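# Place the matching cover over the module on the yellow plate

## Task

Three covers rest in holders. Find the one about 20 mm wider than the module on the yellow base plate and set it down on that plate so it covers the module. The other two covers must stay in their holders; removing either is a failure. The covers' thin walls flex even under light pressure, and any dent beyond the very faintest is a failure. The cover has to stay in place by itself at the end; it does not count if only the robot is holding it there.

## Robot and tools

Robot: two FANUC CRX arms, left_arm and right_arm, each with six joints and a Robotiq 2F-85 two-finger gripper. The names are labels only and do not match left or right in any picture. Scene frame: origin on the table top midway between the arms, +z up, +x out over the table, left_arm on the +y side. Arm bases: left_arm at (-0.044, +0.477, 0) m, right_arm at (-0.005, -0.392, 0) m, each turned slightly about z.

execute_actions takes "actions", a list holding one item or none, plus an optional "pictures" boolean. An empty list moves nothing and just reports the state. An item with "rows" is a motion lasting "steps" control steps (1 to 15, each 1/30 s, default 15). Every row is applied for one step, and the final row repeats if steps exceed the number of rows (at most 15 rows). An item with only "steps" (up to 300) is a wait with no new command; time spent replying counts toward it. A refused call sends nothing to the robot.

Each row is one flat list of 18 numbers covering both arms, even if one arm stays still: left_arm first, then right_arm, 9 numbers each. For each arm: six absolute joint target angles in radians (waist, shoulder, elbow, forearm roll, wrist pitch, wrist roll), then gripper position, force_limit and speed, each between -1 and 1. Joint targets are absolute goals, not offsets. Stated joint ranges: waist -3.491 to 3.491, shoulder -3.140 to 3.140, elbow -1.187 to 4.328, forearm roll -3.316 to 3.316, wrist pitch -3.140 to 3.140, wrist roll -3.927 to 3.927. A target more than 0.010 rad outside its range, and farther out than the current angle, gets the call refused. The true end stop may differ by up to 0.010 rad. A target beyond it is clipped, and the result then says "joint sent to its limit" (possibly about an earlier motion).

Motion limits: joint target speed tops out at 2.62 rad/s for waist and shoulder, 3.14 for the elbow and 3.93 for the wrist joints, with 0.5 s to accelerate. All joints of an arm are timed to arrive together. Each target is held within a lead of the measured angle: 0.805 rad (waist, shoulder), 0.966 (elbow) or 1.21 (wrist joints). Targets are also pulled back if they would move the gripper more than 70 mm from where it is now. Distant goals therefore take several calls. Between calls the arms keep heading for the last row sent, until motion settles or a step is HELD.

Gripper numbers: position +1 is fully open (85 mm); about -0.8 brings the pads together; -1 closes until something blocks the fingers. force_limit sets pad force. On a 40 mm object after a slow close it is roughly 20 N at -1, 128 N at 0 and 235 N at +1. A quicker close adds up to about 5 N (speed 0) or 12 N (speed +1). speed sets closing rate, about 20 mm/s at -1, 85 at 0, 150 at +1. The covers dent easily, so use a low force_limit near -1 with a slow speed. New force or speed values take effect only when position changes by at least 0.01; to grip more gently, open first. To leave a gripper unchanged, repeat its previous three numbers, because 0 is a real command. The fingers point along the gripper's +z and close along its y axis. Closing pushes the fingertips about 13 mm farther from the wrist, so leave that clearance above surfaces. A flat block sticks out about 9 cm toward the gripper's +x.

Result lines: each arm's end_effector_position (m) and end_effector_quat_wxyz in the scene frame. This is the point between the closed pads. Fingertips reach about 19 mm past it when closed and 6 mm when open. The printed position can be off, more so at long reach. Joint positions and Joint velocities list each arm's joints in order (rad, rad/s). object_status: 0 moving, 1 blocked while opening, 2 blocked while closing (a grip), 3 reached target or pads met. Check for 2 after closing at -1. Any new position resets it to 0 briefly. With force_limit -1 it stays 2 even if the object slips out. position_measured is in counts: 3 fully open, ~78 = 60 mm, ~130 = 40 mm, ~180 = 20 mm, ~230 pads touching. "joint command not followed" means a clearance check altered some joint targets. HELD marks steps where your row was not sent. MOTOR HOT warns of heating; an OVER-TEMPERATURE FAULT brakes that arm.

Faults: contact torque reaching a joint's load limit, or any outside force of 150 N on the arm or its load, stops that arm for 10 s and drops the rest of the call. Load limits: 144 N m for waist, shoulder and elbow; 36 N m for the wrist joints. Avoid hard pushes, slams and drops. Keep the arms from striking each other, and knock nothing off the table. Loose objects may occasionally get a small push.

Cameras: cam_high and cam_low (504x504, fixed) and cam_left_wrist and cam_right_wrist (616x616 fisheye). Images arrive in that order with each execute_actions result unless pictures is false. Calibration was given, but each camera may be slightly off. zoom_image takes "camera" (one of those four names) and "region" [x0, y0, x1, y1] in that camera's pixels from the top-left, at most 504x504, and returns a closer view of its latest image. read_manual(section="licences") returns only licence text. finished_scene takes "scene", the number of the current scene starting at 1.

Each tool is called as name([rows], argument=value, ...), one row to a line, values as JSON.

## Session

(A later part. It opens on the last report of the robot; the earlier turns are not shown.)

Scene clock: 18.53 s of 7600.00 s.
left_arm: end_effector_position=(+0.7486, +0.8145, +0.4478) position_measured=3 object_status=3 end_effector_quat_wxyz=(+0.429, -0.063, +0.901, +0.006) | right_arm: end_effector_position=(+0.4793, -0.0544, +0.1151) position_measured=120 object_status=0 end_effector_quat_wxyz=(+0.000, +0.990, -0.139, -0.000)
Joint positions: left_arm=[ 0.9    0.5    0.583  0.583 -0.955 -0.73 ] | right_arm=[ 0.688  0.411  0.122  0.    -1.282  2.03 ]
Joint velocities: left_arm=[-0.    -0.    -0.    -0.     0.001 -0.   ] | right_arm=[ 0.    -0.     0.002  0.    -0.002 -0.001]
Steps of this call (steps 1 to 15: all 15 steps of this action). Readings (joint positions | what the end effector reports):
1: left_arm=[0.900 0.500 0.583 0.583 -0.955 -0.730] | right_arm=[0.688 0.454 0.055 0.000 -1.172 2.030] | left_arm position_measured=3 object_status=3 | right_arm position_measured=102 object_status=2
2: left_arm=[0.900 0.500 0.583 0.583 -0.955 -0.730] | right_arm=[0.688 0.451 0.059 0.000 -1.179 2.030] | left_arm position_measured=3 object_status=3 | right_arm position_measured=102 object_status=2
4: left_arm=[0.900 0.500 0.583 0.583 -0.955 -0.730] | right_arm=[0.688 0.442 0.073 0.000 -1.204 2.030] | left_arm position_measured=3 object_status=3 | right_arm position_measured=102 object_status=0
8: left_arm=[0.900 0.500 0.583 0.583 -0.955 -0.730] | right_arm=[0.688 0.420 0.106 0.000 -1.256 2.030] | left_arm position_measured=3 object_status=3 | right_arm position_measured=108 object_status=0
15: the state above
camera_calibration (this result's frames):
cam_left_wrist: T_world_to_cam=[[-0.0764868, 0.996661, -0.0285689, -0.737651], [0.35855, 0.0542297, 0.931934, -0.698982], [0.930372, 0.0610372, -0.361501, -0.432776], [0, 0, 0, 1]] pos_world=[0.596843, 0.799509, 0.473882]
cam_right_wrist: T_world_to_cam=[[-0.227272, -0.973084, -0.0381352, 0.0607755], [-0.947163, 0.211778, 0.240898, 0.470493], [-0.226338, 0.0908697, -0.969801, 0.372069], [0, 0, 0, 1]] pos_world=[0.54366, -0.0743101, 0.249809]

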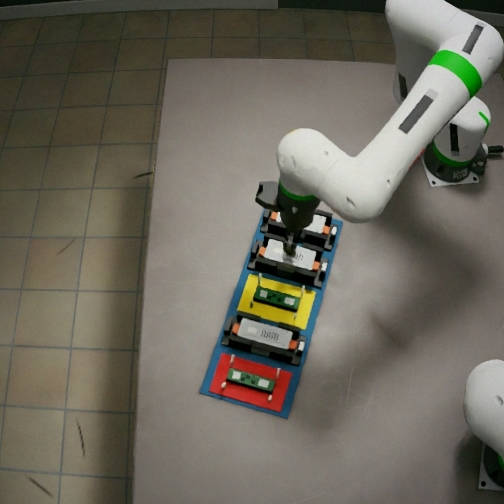

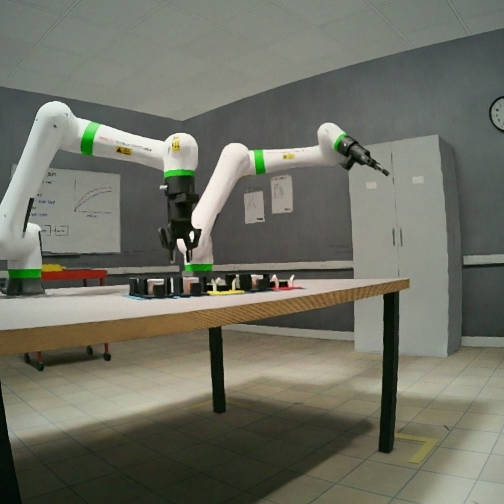

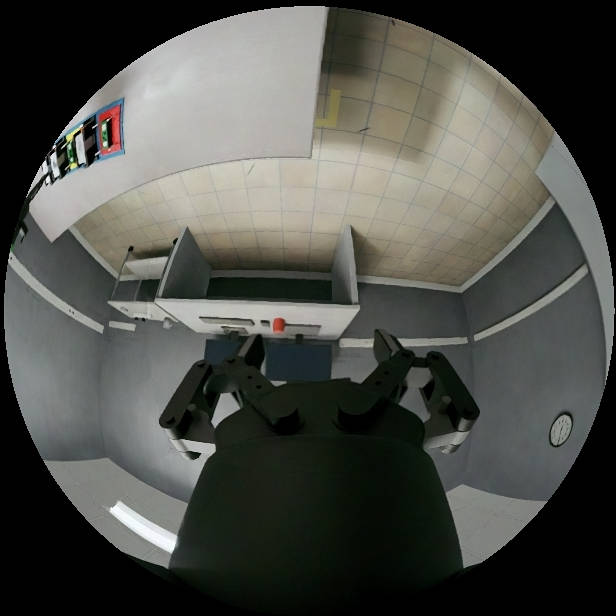

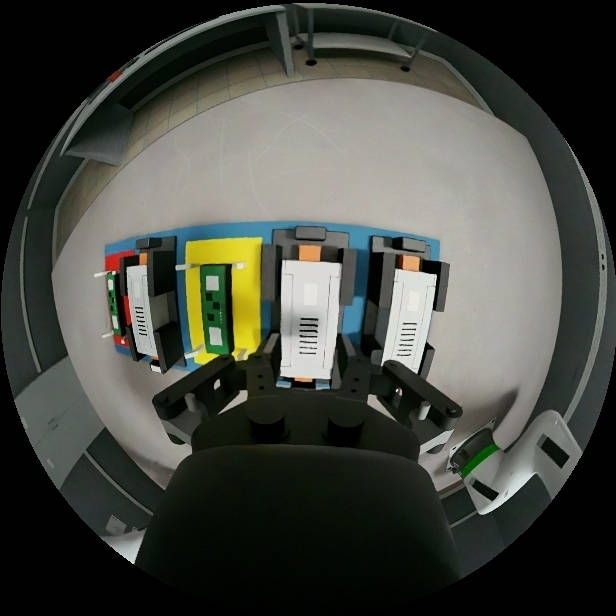

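execute_actions([
  {"rows":[[0.9,0.5,0.583,0.583,-0.955,-0.73,1,0,0,0.6884,0.4107,0.1217,0,-1.282,2.03,0.6,-1,1],[0.9,0.5,0.583,0.583,-0.955,-0.73,1,0,0,0.6884,0.4107,0.1217,0,-1.282,2.03,0.6,-1,1],[0.9,0.5,0.583,0.583,-0.955,-0.73,1,0,0,0.6884,0.4107,0.1217,0,-1.282,2.03,0.6,-1,1],[0.9,0.5,0.583,0.583,-0.955,-0.73,1,0,0,0.6884,0.4107,0.1217,0,-1.282,2.03,0.6,-1,1],[0.9,0.5,0.583,0.583,-0.955,-0.73,1,0,0,0.6884,0.4107,0.1217,0,-1.282,2.03,0.6,-1,1],[0.9,0.5,0.583,0.583,-0.955,-0.73,1,0,0,0.6884,0.4107,0.1217,0,-1.282,2.03,0.6,-1,1],[0.9,0.5,0.583,0.583,-0.955,-0.73,1,0,0,0.6884,0.4107,0.1217,0,-1.282,2.03,0.6,-1,1],[0.9,0.5,0.583,0.583,-0.955,-0.73,1,0,0,0.6884,0.448,0.063,0,-1.186,2.03,0.6,-1,1]],"steps":15},
], pictures=false)

execute_actions([
  {"steps":8},
])

zoom_image(camera="cam_low", region=[120, 230, 240, 310])

zoom_image(camera="cam_right_wrist", region=[170, 210, 470, 420])

Scene clock: 21.13 s of 7600.00 s.
left_arm: end_effector_position=(+0.7486, +0.8145, +0.4478) position_measured=3 object_status=3 end_effector_quat_wxyz=(+0.429, -0.063, +0.901, +0.006) | right_arm: end_effector_position=(+0.4793, -0.0541, +0.0700) position_measured=68 object_status=0 end_effector_quat_wxyz=(+0.000, +0.990, -0.139, -0.000)
Joint positions: left_arm=[ 0.9    0.5    0.583  0.583 -0.955 -0.73 ] | right_arm=[ 0.688  0.448  0.063 -0.    -1.187  2.03 ]
Joint velocities: left_arm=[ 0.     0.001 -0.     0.001  0.     0.   ] | right_arm=[-0.     0.    -0.005 -0.     0.024  0.001]
Steps of this call (steps 1 to 15: the robot went on to your last target; steps 16 to 63: nothing new was sent; steps 64 to 78: all 15 steps of this action). Readings (joint positions | what the end effector reports):
64: left_arm=[0.900 0.500 0.583 0.583 -0.955 -0.730] | right_arm=[0.688 0.411 0.122 -0.000 -1.282 2.030] | left_arm position_measured=3 object_status=3 | right_arm position_measured=230 object_status=0
65: left_arm=[0.900 0.500 0.583 0.583 -0.955 -0.730] | right_arm=[0.688 0.411 0.122 -0.000 -1.282 2.030] | left_arm position_measured=3 object_status=3 | right_arm position_measured=229 object_status=0
67: left_arm=[0.900 0.500 0.583 0.583 -0.955 -0.730] | right_arm=[0.688 0.411 0.122 0.000 -1.282 2.030] | left_arm position_measured=3 object_status=3 | right_arm position_measured=210 object_status=0
71: left_arm=[0.900 0.500 0.583 0.583 -0.955 -0.730] | right_arm=[0.688 0.411 0.122 -0.000 -1.281 2.030] | left_arm position_measured=3 object_status=3 | right_arm position_measured=159 object_status=0
78: the state above

Scene clock: 21.40 s of 7600.00 s.
left_arm: end_effector_position=(+0.7486, +0.8145, +0.4478) position_measured=3 object_status=3 end_effector_quat_wxyz=(+0.429, -0.063, +0.901, +0.006) | right_arm: end_effector_position=(+0.4794, -0.0541, +0.0698) position_measured=54 object_status=0 end_effector_quat_wxyz=(+0.000, +0.990, -0.139, -0.000)
Joint positions: left_arm=[ 0.9    0.5    0.583  0.583 -0.955 -0.73 ] | right_arm=[ 0.688  0.448  0.063 -0.    -1.186  2.03 ]
Joint velocities: left_arm=[-0.001 -0.001  0.001  0.     0.    -0.   ] | right_arm=[-0.    -0.    -0.001  0.    -0.    -0.001]
Steps of this call (steps 1 to 8: the robot went on to your last target). Readings (joint positions | what the end effector reports):
1: left_arm=[0.900 0.500 0.583 0.583 -0.955 -0.730] | right_arm=[0.688 0.448 0.063 -0.000 -1.186 2.030] | left_arm position_measured=3 object_status=3 | right_arm position_measured=61 object_status=0
2: left_arm=[0.900 0.500 0.583 0.583 -0.955 -0.730] | right_arm=[0.688 0.448 0.063 -0.000 -1.186 2.030] | left_arm position_measured=3 object_status=3 | right_arm position_measured=57 object_status=0
4: left_arm=[0.900 0.500 0.583 0.583 -0.955 -0.730] | right_arm=[0.688 0.448 0.063 -0.000 -1.186 2.030] | left_arm position_measured=3 object_status=3 | right_arm position_measured=54 object_status=0
8: the state above
camera_calibration (this result's frames):
cam_left_wrist: T_world_to_cam=[[-0.0764866, 0.996661, -0.0285687, -0.737651], [0.35855, 0.0542295, 0.931934, -0.698982], [0.930372, 0.0610372, -0.361501, -0.432777], [0, 0, 0, 1]] pos_world=[0.596843, 0.799509, 0.473882]
cam_right_wrist: T_world_to_cam=[[-0.227158, -0.973108, -0.0382046, 0.0592955], [-0.947194, 0.211652, 0.240886, 0.481478], [-0.226322, 0.0909065, -0.969801, 0.32819], [0, 0, 0, 1]] pos_world=[0.543799, -0.0740393, 0.204563]

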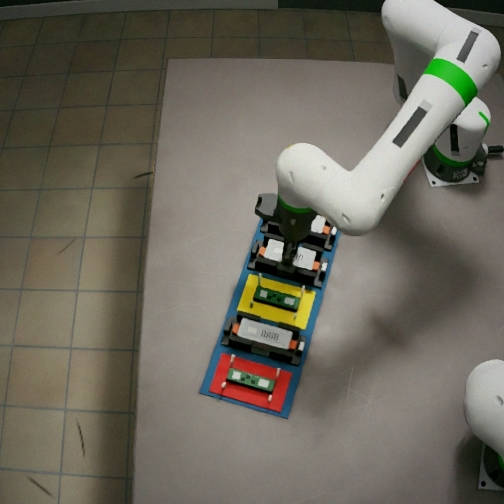

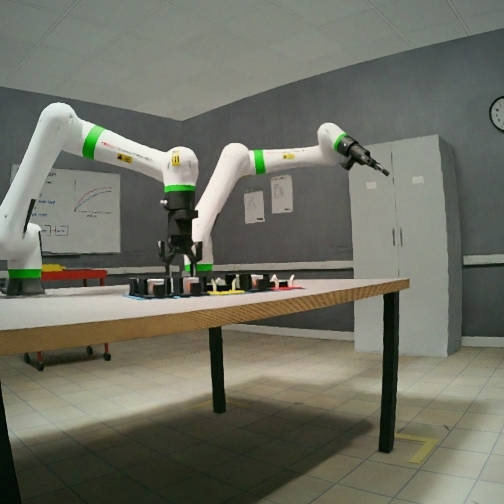

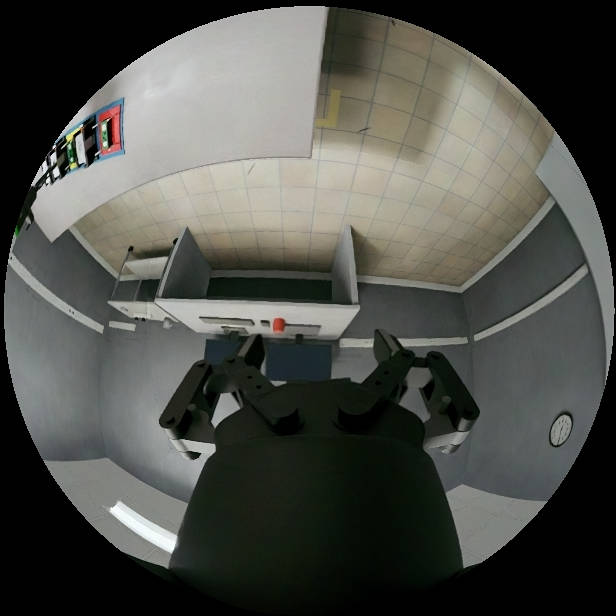

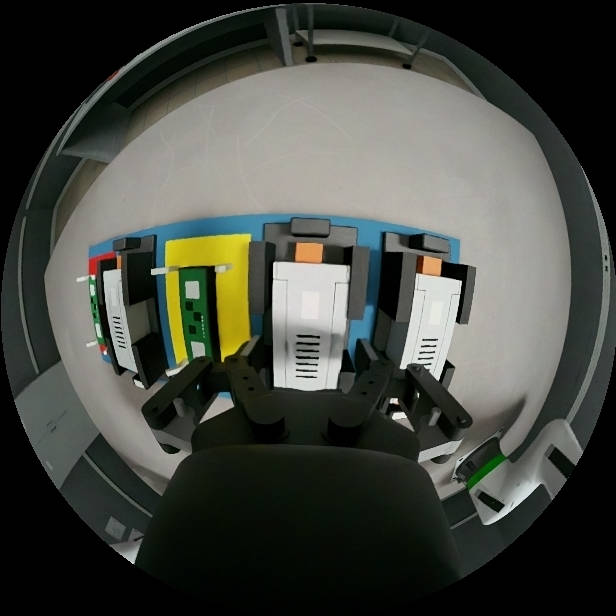

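Region (120, 230, 240, 310) of cam_low's 504x504 image, scaled by 4.200, with more detail than that image has.

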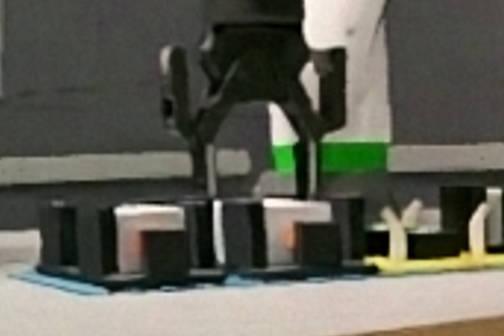

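Region (170, 210, 470, 420) of cam_right_wrist's 616x616 image, scaled by 1.680, with more detail than that image has; it fills the top 353 rows of this view, and the rest is white.

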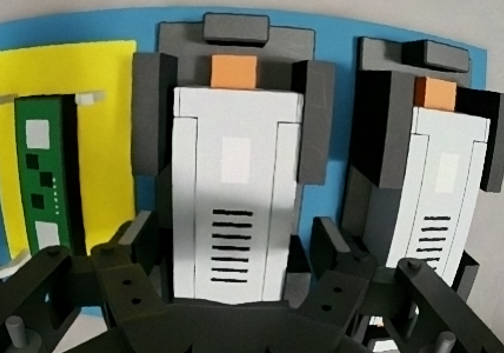

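execute_actions([
  {"rows":[[0.9,0.5,0.583,0.583,-0.955,-0.73,1,0,0,0.6934,0.4538,0.0545,0,-1.1715,2.025,0.7,-1,1],[0.9,0.5,0.583,0.583,-0.955,-0.73,1,0,0,0.6934,0.4538,0.0545,0,-1.1715,2.025,0.7,-1,1],[0.9,0.5,0.583,0.583,-0.955,-0.73,1,0,0,0.6934,0.4538,0.0545,0,-1.1715,2.025,0.7,-1,1],[0.9,0.5,0.583,0.583,-0.955,-0.73,1,0,0,0.6934,0.4538,0.0545,0,-1.1715,2.025,0.7,-1,1],[0.9,0.5,0.583,0.583,-0.955,-0.73,1,0,0,0.6934,0.4675,0.040,0,-1.1435,2.025,0.7,-1,1],[0.9,0.5,0.583,0.583,-0.955,-0.73,1,0,0,0.6934,0.4675,0.040,0,-1.1435,2.025,0.7,-1,1],[0.9,0.5,0.583,0.583,-0.955,-0.73,1,0,0,0.6934,0.4675,0.040,0,-1.1435,2.025,0.7,-1,1],[0.9,0.5,0.583,0.583,-0.955,-0.73,1,0,0,0.6934,0.4822,0.0248,0,-1.1134,2.025,0.7,-1,1]],"steps":15},
], pictures=false)

execute_actions([
  {"rows":[[0.9,0.5,0.583,0.583,-0.955,-0.73,1,0,0,0.6934,0.4822,0.0248,0,-1.1134,2.025,-1,-0.81,-1]],"steps":15},
], pictures=false)

execute_actions([
  {"steps":35},
], pictures=false)

execute_actions([
  {"rows":[[0.9,0.5,0.583,0.583,-0.955,-0.73,1,0,0,0.6934,0.478,0.029,0,-1.122,2.025,-1,-0.81,-1],[0.9,0.5,0.583,0.583,-0.955,-0.73,1,0,0,0.6934,0.478,0.029,0,-1.122,2.025,-1,-0.81,-1],[0.9,0.5,0.583,0.583,-0.955,-0.73,1,0,0,0.6934,0.4745,0.033,0,-1.129,2.025,-1,-0.81,-1],[0.9,0.5,0.583,0.583,-0.955,-0.73,1,0,0,0.6934,0.4745,0.033,0,-1.129,2.025,-1,-0.81,-1],[0.9,0.5,0.583,0.583,-0.955,-0.73,1,0,0,0.6934,0.471,0.0365,0,-1.136,2.025,-1,-0.81,-1],[0.9,0.5,0.583,0.583,-0.955,-0.73,1,0,0,0.6934,0.471,0.0365,0,-1.136,2.025,-1,-0.81,-1],[0.9,0.5,0.583,0.583,-0.955,-0.73,1,0,0,0.6934,0.4675,0.040,0,-1.1435,2.025,-1,-0.81,-1],[0.9,0.5,0.583,0.583,-0.955,-0.73,1,0,0,0.6934,0.4675,0.040,0,-1.1435,2.025,-1,-0.81,-1],[0.9,0.5,0.583,0.583,-0.955,-0.73,1,0,0,0.6934,0.461,0.047,0,-1.157,2.025,-1,-0.81,-1],[0.9,0.5,0.583,0.583,-0.955,-0.73,1,0,0,0.6934,0.461,0.047,0,-1.157,2.025,-1,-0.81,-1],[0.9,0.5,0.583,0.583,-0.955,-0.73,1,0,0,0.6934,0.4538,0.0545,0,-1.1715,2.025,-1,-0.81,-1]],"steps":15},
])

zoom_image(camera="cam_low", region=[120, 230, 240, 310])

Scene clock: 24.97 s of 7600.00 s.
left_arm: end_effector_position=(+0.7486, +0.8145, +0.4478) position_measured=3 object_status=3 end_effector_quat_wxyz=(+0.429, -0.063, +0.901, +0.006) | right_arm: end_effector_position=(+0.4776, -0.0518, +0.0353) position_measured=41 object_status=3 end_effector_quat_wxyz=(-0.000, +0.990, -0.139, -0.000)
Joint positions: left_arm=[ 0.9    0.5    0.583  0.583 -0.955 -0.73 ] | right_arm=[ 0.693  0.482  0.025 -0.    -1.114  2.025]
Joint velocities: left_arm=[ 0.     0.    -0.     0.     0.001  0.   ] | right_arm=[ 0.     0.001 -0.002  0.     0.004 -0.001]
Steps of this call (steps 1 to 15: the robot went on to your last target; steps 16 to 90: nothing new was sent; then 0.07 s passed at rest; steps 91 to 105: all 15 steps of this action). Readings (joint positions | what the end effector reports):
91: left_arm=[0.900 0.500 0.583 0.583 -0.955 -0.730] | right_arm=[0.689 0.448 0.062 0.000 -1.185 2.030] | left_arm position_measured=3 object_status=3 | right_arm position_measured=53 object_status=0
92: left_arm=[0.900 0.500 0.583 0.583 -0.955 -0.730] | right_arm=[0.690 0.450 0.060 0.000 -1.180 2.028] | left_arm position_measured=3 object_status=3 | right_arm position_measured=51 object_status=0
94: left_arm=[0.900 0.500 0.583 0.583 -0.955 -0.730] | right_arm=[0.693 0.453 0.055 0.000 -1.173 2.026] | left_arm position_measured=3 object_status=3 | right_arm position_measured=43 object_status=0
98: left_arm=[0.900 0.500 0.583 0.583 -0.955 -0.730] | right_arm=[0.693 0.466 0.041 -0.000 -1.146 2.025] | left_arm position_measured=3 object_status=3 | right_arm position_measured=41 object_status=0
105: the state above

Scene clock: 25.47 s of 7600.00 s.
left_arm: end_effector_position=(+0.7486, +0.8145, +0.4478) position_measured=3 object_status=3 end_effector_quat_wxyz=(+0.429, -0.063, +0.901, +0.006) | right_arm: end_effector_position=(+0.4776, -0.0518, +0.0352) position_measured=62 object_status=0 end_effector_quat_wxyz=(-0.000, +0.990, -0.139, +0.000)
Joint positions: left_arm=[ 0.9    0.5    0.583  0.583 -0.955 -0.73 ] | right_arm=[ 0.693  0.482  0.025 -0.    -1.113  2.025]
Joint velocities: left_arm=[-0.    -0.001 -0.001  0.001  0.001  0.   ] | right_arm=[ 0.  0.  0.  0.  0. -0.]
Steps of this call (steps 1 to 15: all 15 steps of this action). Readings (joint positions | what the end effector reports):
1: left_arm=[0.900 0.500 0.583 0.583 -0.955 -0.730] | right_arm=[0.693 0.482 0.025 -0.000 -1.113 2.025] | left_arm position_measured=3 object_status=3 | right_arm position_measured=41 object_status=0
2: left_arm=[0.900 0.500 0.583 0.583 -0.955 -0.730] | right_arm=[0.693 0.482 0.025 -0.000 -1.113 2.025] | left_arm position_measured=3 object_status=3 | right_arm position_measured=41 object_status=0
4: left_arm=[0.900 0.500 0.583 0.583 -0.955 -0.730] | right_arm=[0.693 0.482 0.025 -0.000 -1.113 2.025] | left_arm position_measured=3 object_status=3 | right_arm position_measured=43 object_status=0
8: left_arm=[0.900 0.500 0.583 0.583 -0.955 -0.730] | right_arm=[0.693 0.482 0.025 -0.000 -1.113 2.025] | left_arm position_measured=3 object_status=3 | right_arm position_measured=50 object_status=0
15: the state above

Scene clock: 26.63 s of 7600.00 s.
left_arm: end_effector_position=(+0.7486, +0.8145, +0.4478) position_measured=3 object_status=3 end_effector_quat_wxyz=(+0.429, -0.063, +0.901, +0.006) | right_arm: end_effector_position=(+0.4776, -0.0518, +0.0352) position_measured=103 object_status=2 end_effector_quat_wxyz=(+0.000, +0.990, -0.139, +0.000)
Joint positions: left_arm=[ 0.9    0.5    0.583  0.583 -0.955 -0.73 ] | right_arm=[ 0.693  0.482  0.025  0.    -1.113  2.025]
Joint velocities: left_arm=[-0.     0.001  0.001 -0.     0.001  0.   ] | right_arm=[ 0.    -0.     0.     0.001  0.    -0.001]
Steps of this call (steps 1 to 15: the robot went on to your last target; steps 16 to 35: nothing new was sent). Readings (joint positions | what the end effector reports):
1: left_arm=[0.900 0.500 0.583 0.583 -0.955 -0.730] | right_arm=[0.693 0.482 0.025 -0.000 -1.113 2.025] | left_arm position_measured=3 object_status=3 | right_arm position_measured=64 object_status=0
2: left_arm=[0.900 0.500 0.583 0.583 -0.955 -0.730] | right_arm=[0.693 0.482 0.025 -0.000 -1.113 2.025] | left_arm position_measured=3 object_status=3 | right_arm position_measured=66 object_status=0
4: left_arm=[0.900 0.500 0.583 0.583 -0.955 -0.730] | right_arm=[0.693 0.482 0.025 0.000 -1.113 2.025] | left_arm position_measured=3 object_status=3 | right_arm position_measured=70 object_status=0
8: left_arm=[0.900 0.500 0.583 0.583 -0.955 -0.730] | right_arm=[0.693 0.482 0.025 -0.000 -1.113 2.025] | left_arm position_measured=3 object_status=3 | right_arm position_measured=77 object_status=0
35: the state above
All arms were judged still, so your last target was given up. Only a new action makes them travel on or press farther. Fingers that are still opening or closing keep moving.

Scene clock: 27.13 s of 7600.00 s.
left_arm: end_effector_position=(+0.7486, +0.8145, +0.4478) position_measured=3 object_status=3 end_effector_quat_wxyz=(+0.429, -0.063, +0.901, +0.006) | right_arm: end_effector_position=(+0.4776, -0.0518, +0.0628) position_measured=103 object_status=2 end_effector_quat_wxyz=(-0.000, +0.990, -0.139, +0.000)
Joint positions: left_arm=[ 0.9    0.5    0.583  0.583 -0.955 -0.73 ] | right_arm=[ 0.693  0.454  0.054 -0.    -1.171  2.025]
Joint velocities: left_arm=[-0.001 -0.001  0.     0.    -0.    -0.   ] | right_arm=[-0.    -0.005  0.007  0.    -0.017  0.001]
Steps of this call (steps 1 to 15: all 15 steps of this action). Readings (joint positions | what the end effector reports):
1: left_arm=[0.900 0.500 0.583 0.583 -0.955 -0.730] | right_arm=[0.693 0.482 0.025 0.000 -1.114 2.025] | left_arm position_measured=3 object_status=3 | right_arm position_measured=103 object_status=2
2: left_arm=[0.900 0.500 0.583 0.583 -0.955 -0.730] | right_arm=[0.693 0.481 0.026 -0.000 -1.117 2.025] | left_arm position_measured=3 object_status=3 | right_arm position_measured=103 object_status=2
4: left_arm=[0.900 0.500 0.583 0.583 -0.955 -0.730] | right_arm=[0.693 0.477 0.030 -0.000 -1.125 2.025] | left_arm position_measured=3 object_status=3 | right_arm position_measured=103 object_status=2
8: left_arm=[0.900 0.500 0.583 0.583 -0.955 -0.730] | right_arm=[0.693 0.470 0.038 -0.000 -1.139 2.025] | left_arm position_measured=3 object_status=3 | right_arm position_measured=103 object_status=2
15: the state above
camera_calibration (this result's frames):
cam_left_wrist: T_world_to_cam=[[-0.0764868, 0.996661, -0.028569, -0.73765], [0.35855, 0.0542299, 0.931934, -0.698982], [0.930372, 0.0610372, -0.361501, -0.432776], [0, 0, 0, 1]] pos_world=[0.596843, 0.799509, 0.473882]
cam_right_wrist: T_world_to_cam=[[-0.227173, -0.973088, -0.0386293, 0.0609526], [-0.947256, 0.211588, 0.2407, 0.481011], [-0.226049, 0.0912724, -0.969831, 0.320686], [0, 0, 0, 1]] pos_world=[0.541978, -0.0717336, 0.197586]

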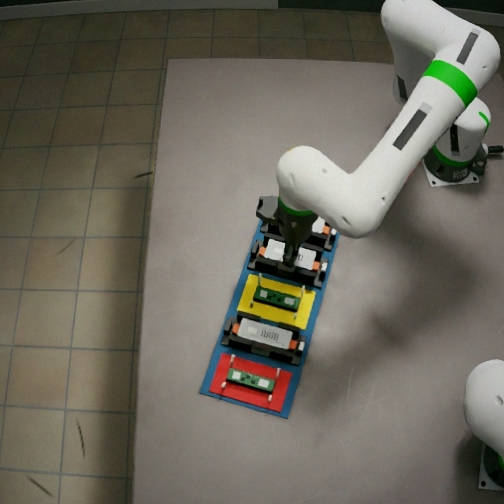

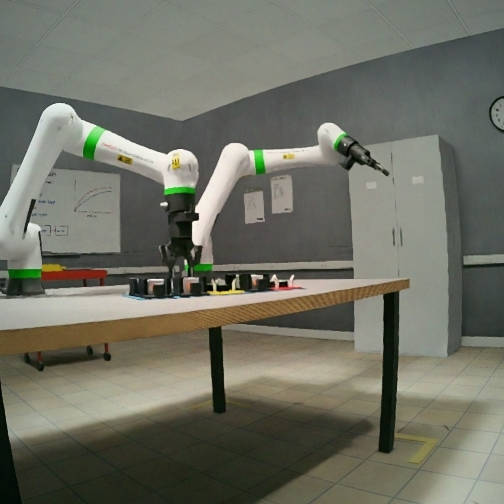

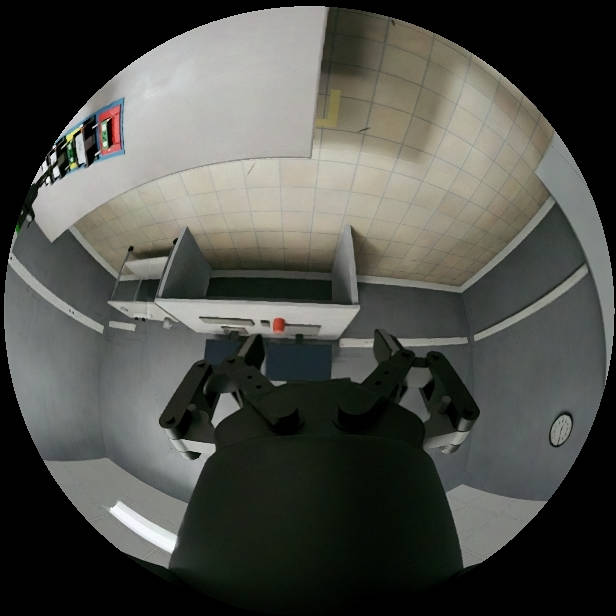

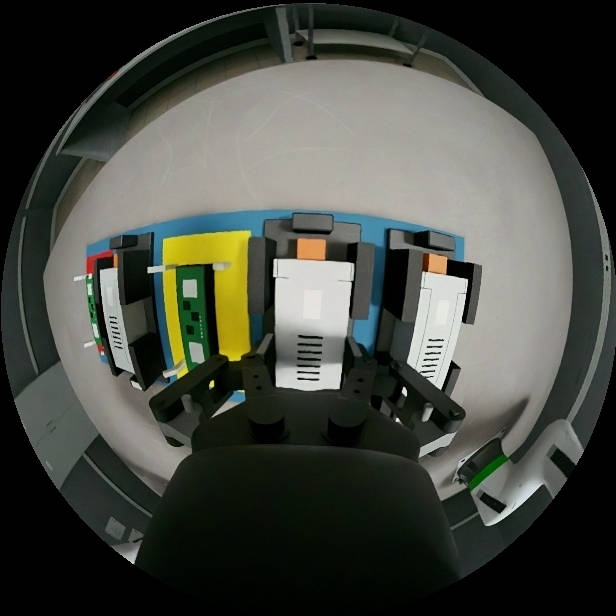

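Region (120, 230, 240, 310) of cam_low's 504x504 image, scaled by 4.200, with more detail than that image has.

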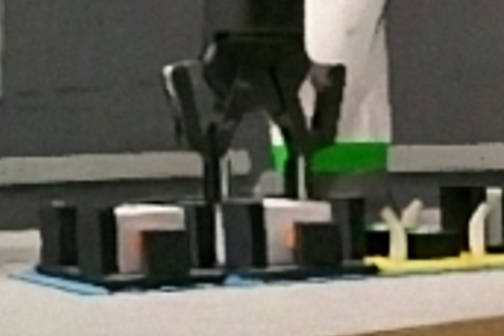

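execute_actions([
  {"rows":[[0.9,0.5,0.583,0.583,-0.955,-0.73,1,0,0,0.6934,0.4538,0.0545,0,-1.1715,2.025,0.7,-1,1],[0.9,0.5,0.583,0.583,-0.955,-0.73,1,0,0,0.6934,0.4538,0.0545,0,-1.1715,2.025,0.7,-1,1],[0.9,0.5,0.583,0.583,-0.955,-0.73,1,0,0,0.6934,0.4538,0.0545,0,-1.1715,2.025,0.7,-1,1],[0.9,0.5,0.583,0.583,-0.955,-0.73,1,0,0,0.6934,0.4538,0.0545,0,-1.1715,2.025,0.7,-1,1],[0.9,0.5,0.583,0.583,-0.955,-0.73,1,0,0,0.6975,0.4538,0.0545,0,-1.1715,2.021,0.7,-1,1],[0.9,0.5,0.583,0.583,-0.955,-0.73,1,0,0,0.6975,0.4538,0.0545,0,-1.1715,2.021,0.7,-1,1],[0.9,0.5,0.583,0.583,-0.955,-0.73,1,0,0,0.6975,0.4675,0.040,0,-1.1435,2.021,0.7,-1,1],[0.9,0.5,0.583,0.583,-0.955,-0.73,1,0,0,0.6975,0.4675,0.040,0,-1.1435,2.021,0.7,-1,1],[0.9,0.5,0.583,0.583,-0.955,-0.73,1,0,0,0.6975,0.4675,0.040,0,-1.1435,2.021,0.7,-1,1],[0.9,0.5,0.583,0.583,-0.955,-0.73,1,0,0,0.6975,0.484,0.023,0,-1.110,2.021,0.7,-1,1]],"steps":15},
], pictures=false)

execute_actions([
  {"steps":8},
])

zoom_image(camera="cam_right_wrist", region=[200, 200, 420, 400])

zoom_image(camera="cam_high", region=[230, 200, 350, 300])

Scene clock: 29.70 s of 7600.00 s.
left_arm: end_effector_position=(+0.7486, +0.8145, +0.4478) position_measured=3 object_status=3 end_effector_quat_wxyz=(+0.429, -0.063, +0.901, +0.006) | right_arm: end_effector_position=(+0.4762, -0.0499, +0.0338) position_measured=41 object_status=0 end_effector_quat_wxyz=(+0.000, +0.990, -0.139, -0.000)
Joint positions: left_arm=[ 0.9    0.5    0.583  0.583 -0.955 -0.73 ] | right_arm=[ 0.697  0.484  0.023  0.    -1.111  2.021]
Joint velocities: left_arm=[-0.001  0.001 -0.     0.    -0.001 -0.001] | right_arm=[-0.     0.002 -0.006  0.     0.019  0.   ]
Steps of this call (steps 1 to 15: the robot went on to your last target; steps 16 to 62: nothing new was sent; steps 63 to 77: all 15 steps of this action). Readings (joint positions | what the end effector reports):
63: left_arm=[0.900 0.500 0.583 0.583 -0.955 -0.730] | right_arm=[0.693 0.454 0.055 0.000 -1.172 2.025] | left_arm position_measured=3 object_status=3 | right_arm position_measured=103 object_status=0
64: left_arm=[0.900 0.500 0.583 0.583 -0.955 -0.730] | right_arm=[0.693 0.454 0.055 0.000 -1.172 2.025] | left_arm position_measured=3 object_status=3 | right_arm position_measured=101 object_status=0
66: left_arm=[0.900 0.500 0.583 0.583 -0.955 -0.730] | right_arm=[0.693 0.454 0.055 0.000 -1.172 2.025] | left_arm position_measured=3 object_status=3 | right_arm position_measured=82 object_status=0
70: left_arm=[0.900 0.500 0.583 0.583 -0.955 -0.730] | right_arm=[0.697 0.457 0.051 0.000 -1.164 2.022] | left_arm position_measured=3 object_status=3 | right_arm position_measured=45 object_status=0
77: the state above

Scene clock: 29.97 s of 7600.00 s.
left_arm: end_effector_position=(+0.7486, +0.8145, +0.4478) position_measured=3 object_status=3 end_effector_quat_wxyz=(+0.429, -0.063, +0.901, +0.006) | right_arm: end_effector_position=(+0.4762, -0.0499, +0.0335) position_measured=41 object_status=3 end_effector_quat_wxyz=(+0.000, +0.990, -0.139, -0.000)
Joint positions: left_arm=[ 0.9    0.5    0.583  0.583 -0.955 -0.73 ] | right_arm=[ 0.697  0.484  0.023  0.    -1.11   2.021]
Joint velocities: left_arm=[ 0.    -0.001  0.    -0.    -0.001 -0.   ] | right_arm=[-0.     0.     0.    -0.     0.     0.002]
Steps of this call (steps 1 to 8: the robot went on to your last target). Readings (joint positions | what the end effector reports):
1: left_arm=[0.900 0.500 0.583 0.583 -0.955 -0.730] | right_arm=[0.697 0.484 0.023 0.000 -1.110 2.021] | left_arm position_measured=3 object_status=3 | right_arm position_measured=41 object_status=0
2: left_arm=[0.900 0.500 0.583 0.583 -0.955 -0.730] | right_arm=[0.697 0.484 0.023 0.000 -1.110 2.021] | left_arm position_measured=3 object_status=3 | right_arm position_measured=41 object_status=0
4: left_arm=[0.900 0.500 0.583 0.583 -0.955 -0.730] | right_arm=[0.697 0.484 0.023 0.000 -1.110 2.021] | left_arm position_measured=3 object_status=3 | right_arm position_measured=41 object_status=3
8: the state above
camera_calibration (this result's frames):
cam_left_wrist: T_world_to_cam=[[-0.0764868, 0.996661, -0.0285689, -0.737651], [0.35855, 0.0542297, 0.931934, -0.698982], [0.930372, 0.0610372, -0.361501, -0.432776], [0, 0, 0, 1]] pos_world=[0.596843, 0.799509, 0.473882]
cam_right_wrist: T_world_to_cam=[[-0.227057, -0.973128, -0.0383115, 0.061233], [-0.947246, 0.211539, 0.240781, 0.486314], [-0.226207, 0.0909615, -0.969823, 0.29179], [0, 0, 0, 1]] pos_world=[0.540567, -0.0698282, 0.168235]

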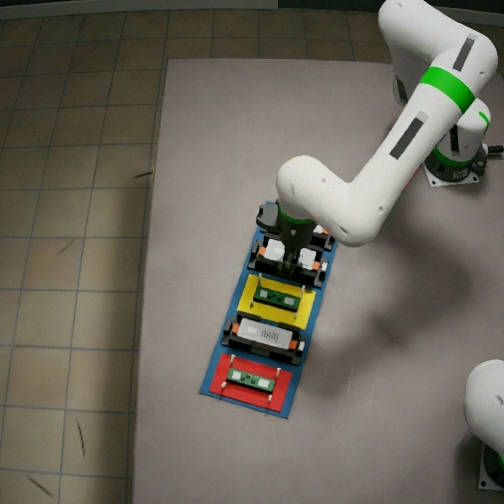

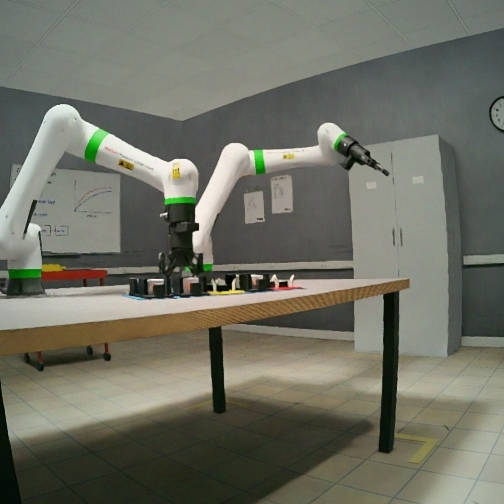

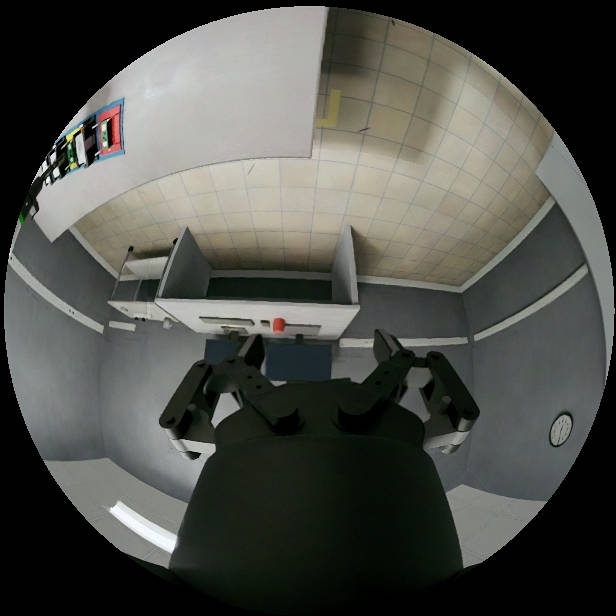

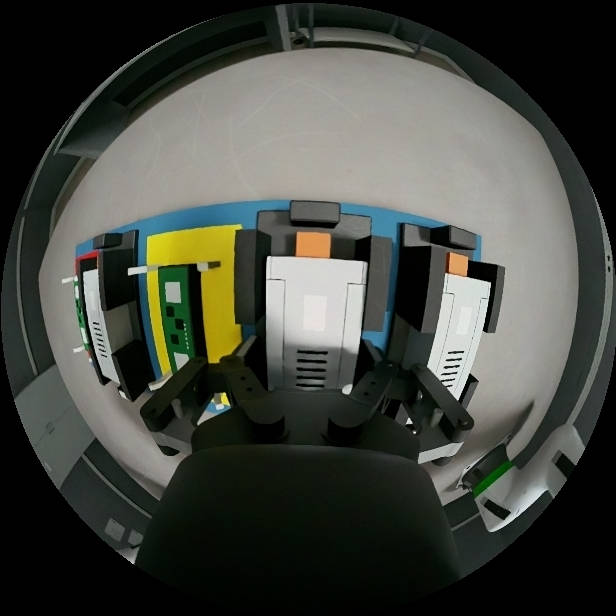

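Region (200, 200, 420, 400) of cam_right_wrist's 616x616 image, scaled by 2.291, with more detail than that image has; it fills the top 458 rows of this view, and the rest is white.

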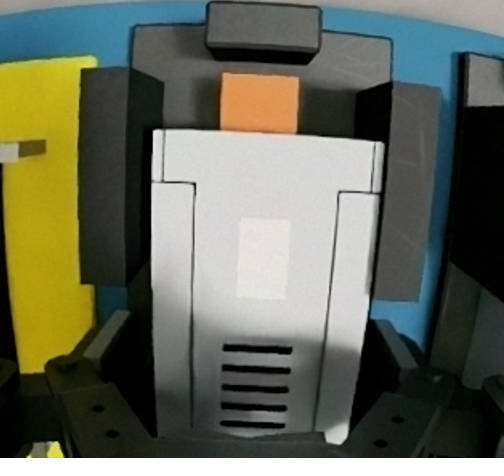

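Region (230, 200, 350, 300) of cam_high's 504x504 image, scaled by 4.200, with more detail than that image has.

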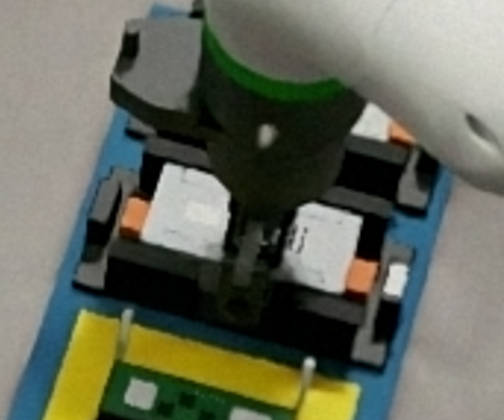

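execute_actions([
  {"rows":[[0.9,0.5,0.583,0.583,-0.955,-0.73,1,0,0,0.6935,0.484,0.023,0,-1.110,1.99,0.7,-1,1]],"steps":12},
])

zoom_image(camera="cam_right_wrist", region=[200, 200, 420, 400])

Scene clock: 31.63 s of 7600.00 s.
left_arm: end_effector_position=(+0.7486, +0.8145, +0.4478) position_measured=3 object_status=3 end_effector_quat_wxyz=(+0.429, -0.063, +0.901, +0.006) | right_arm: end_effector_position=(+0.4775, -0.0518, +0.0334) position_measured=41 object_status=3 end_effector_quat_wxyz=(+0.000, +0.988, -0.157, -0.000)
Joint positions: left_arm=[ 0.9    0.5    0.583  0.583 -0.955 -0.73 ] | right_arm=[ 0.694  0.484  0.023 -0.    -1.11   1.99 ]
Joint velocities: left_arm=[-0.    -0.     0.001  0.     0.    -0.   ] | right_arm=[-0.001  0.    -0.    -0.001  0.001  0.002]
Steps of this call (steps 1 to 15: the robot went on to your last target; steps 16 to 38: nothing new was sent; steps 39 to 50: all 12 steps of this action). Readings (joint positions | what the end effector reports):
39: left_arm=[0.900 0.500 0.583 0.583 -0.955 -0.730] | right_arm=[0.697 0.484 0.023 -0.000 -1.110 2.020] | left_arm position_measured=3 object_status=3 | right_arm position_measured=41 object_status=3
40: left_arm=[0.900 0.500 0.583 0.583 -0.955 -0.730] | right_arm=[0.697 0.484 0.023 -0.000 -1.110 2.013] | left_arm position_measured=3 object_status=3 | right_arm position_measured=41 object_status=3
42: left_arm=[0.900 0.500 0.583 0.583 -0.955 -0.730] | right_arm=[0.694 0.484 0.023 -0.000 -1.110 1.995] | left_arm position_measured=3 object_status=3 | right_arm position_measured=41 object_status=3
46: left_arm=[0.900 0.500 0.583 0.583 -0.955 -0.730] | right_arm=[0.694 0.484 0.023 -0.000 -1.110 1.990] | left_arm position_measured=3 object_status=3 | right_arm position_measured=41 object_status=3
50: the state above
camera_calibration (this result's frames):
cam_left_wrist: T_world_to_cam=[[-0.0764865, 0.996661, -0.0285691, -0.73765], [0.35855, 0.0542299, 0.931934, -0.698982], [0.930372, 0.0610369, -0.361501, -0.432776], [0, 0, 0, 1]] pos_world=[0.596843, 0.799509, 0.473882]
cam_right_wrist: T_world_to_cam=[[-0.260949, -0.964593, -0.0382905, 0.0763081], [-0.939252, 0.244533, 0.240851, 0.485874], [-0.22296, 0.0988143, -0.969806, 0.291077], [0, 0, 0, 1]] pos_world=[0.54117, -0.0739684, 0.168187]

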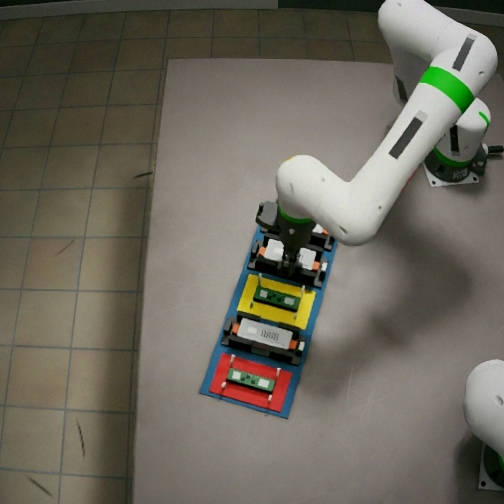

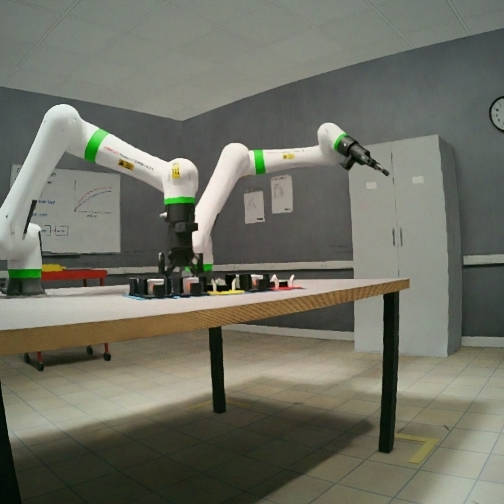

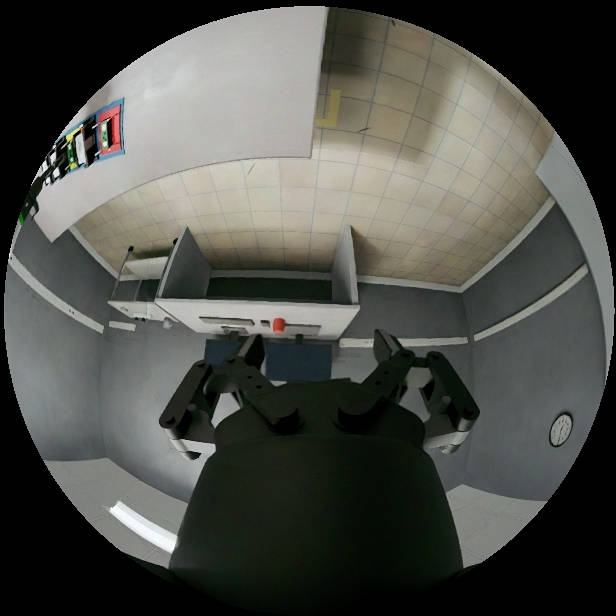

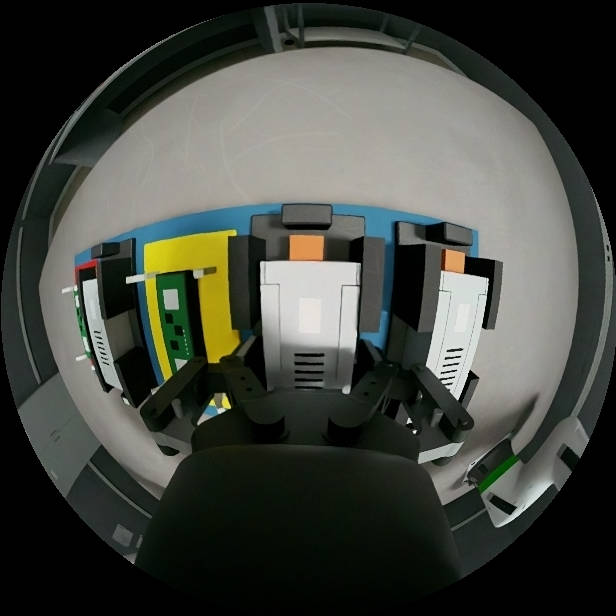

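Region (200, 200, 420, 400) of cam_right_wrist's 616x616 image, scaled by 2.291, with more detail than that image has; it fills the top 458 rows of this view, and the rest is white.

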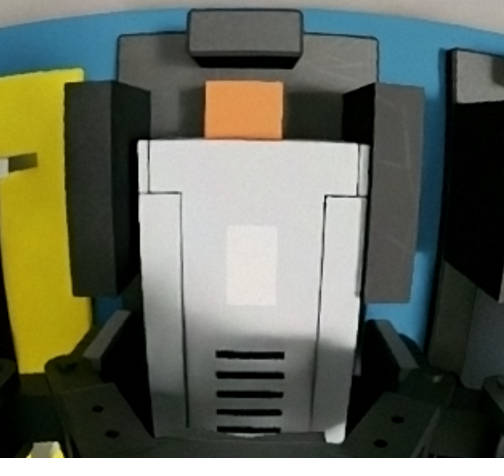

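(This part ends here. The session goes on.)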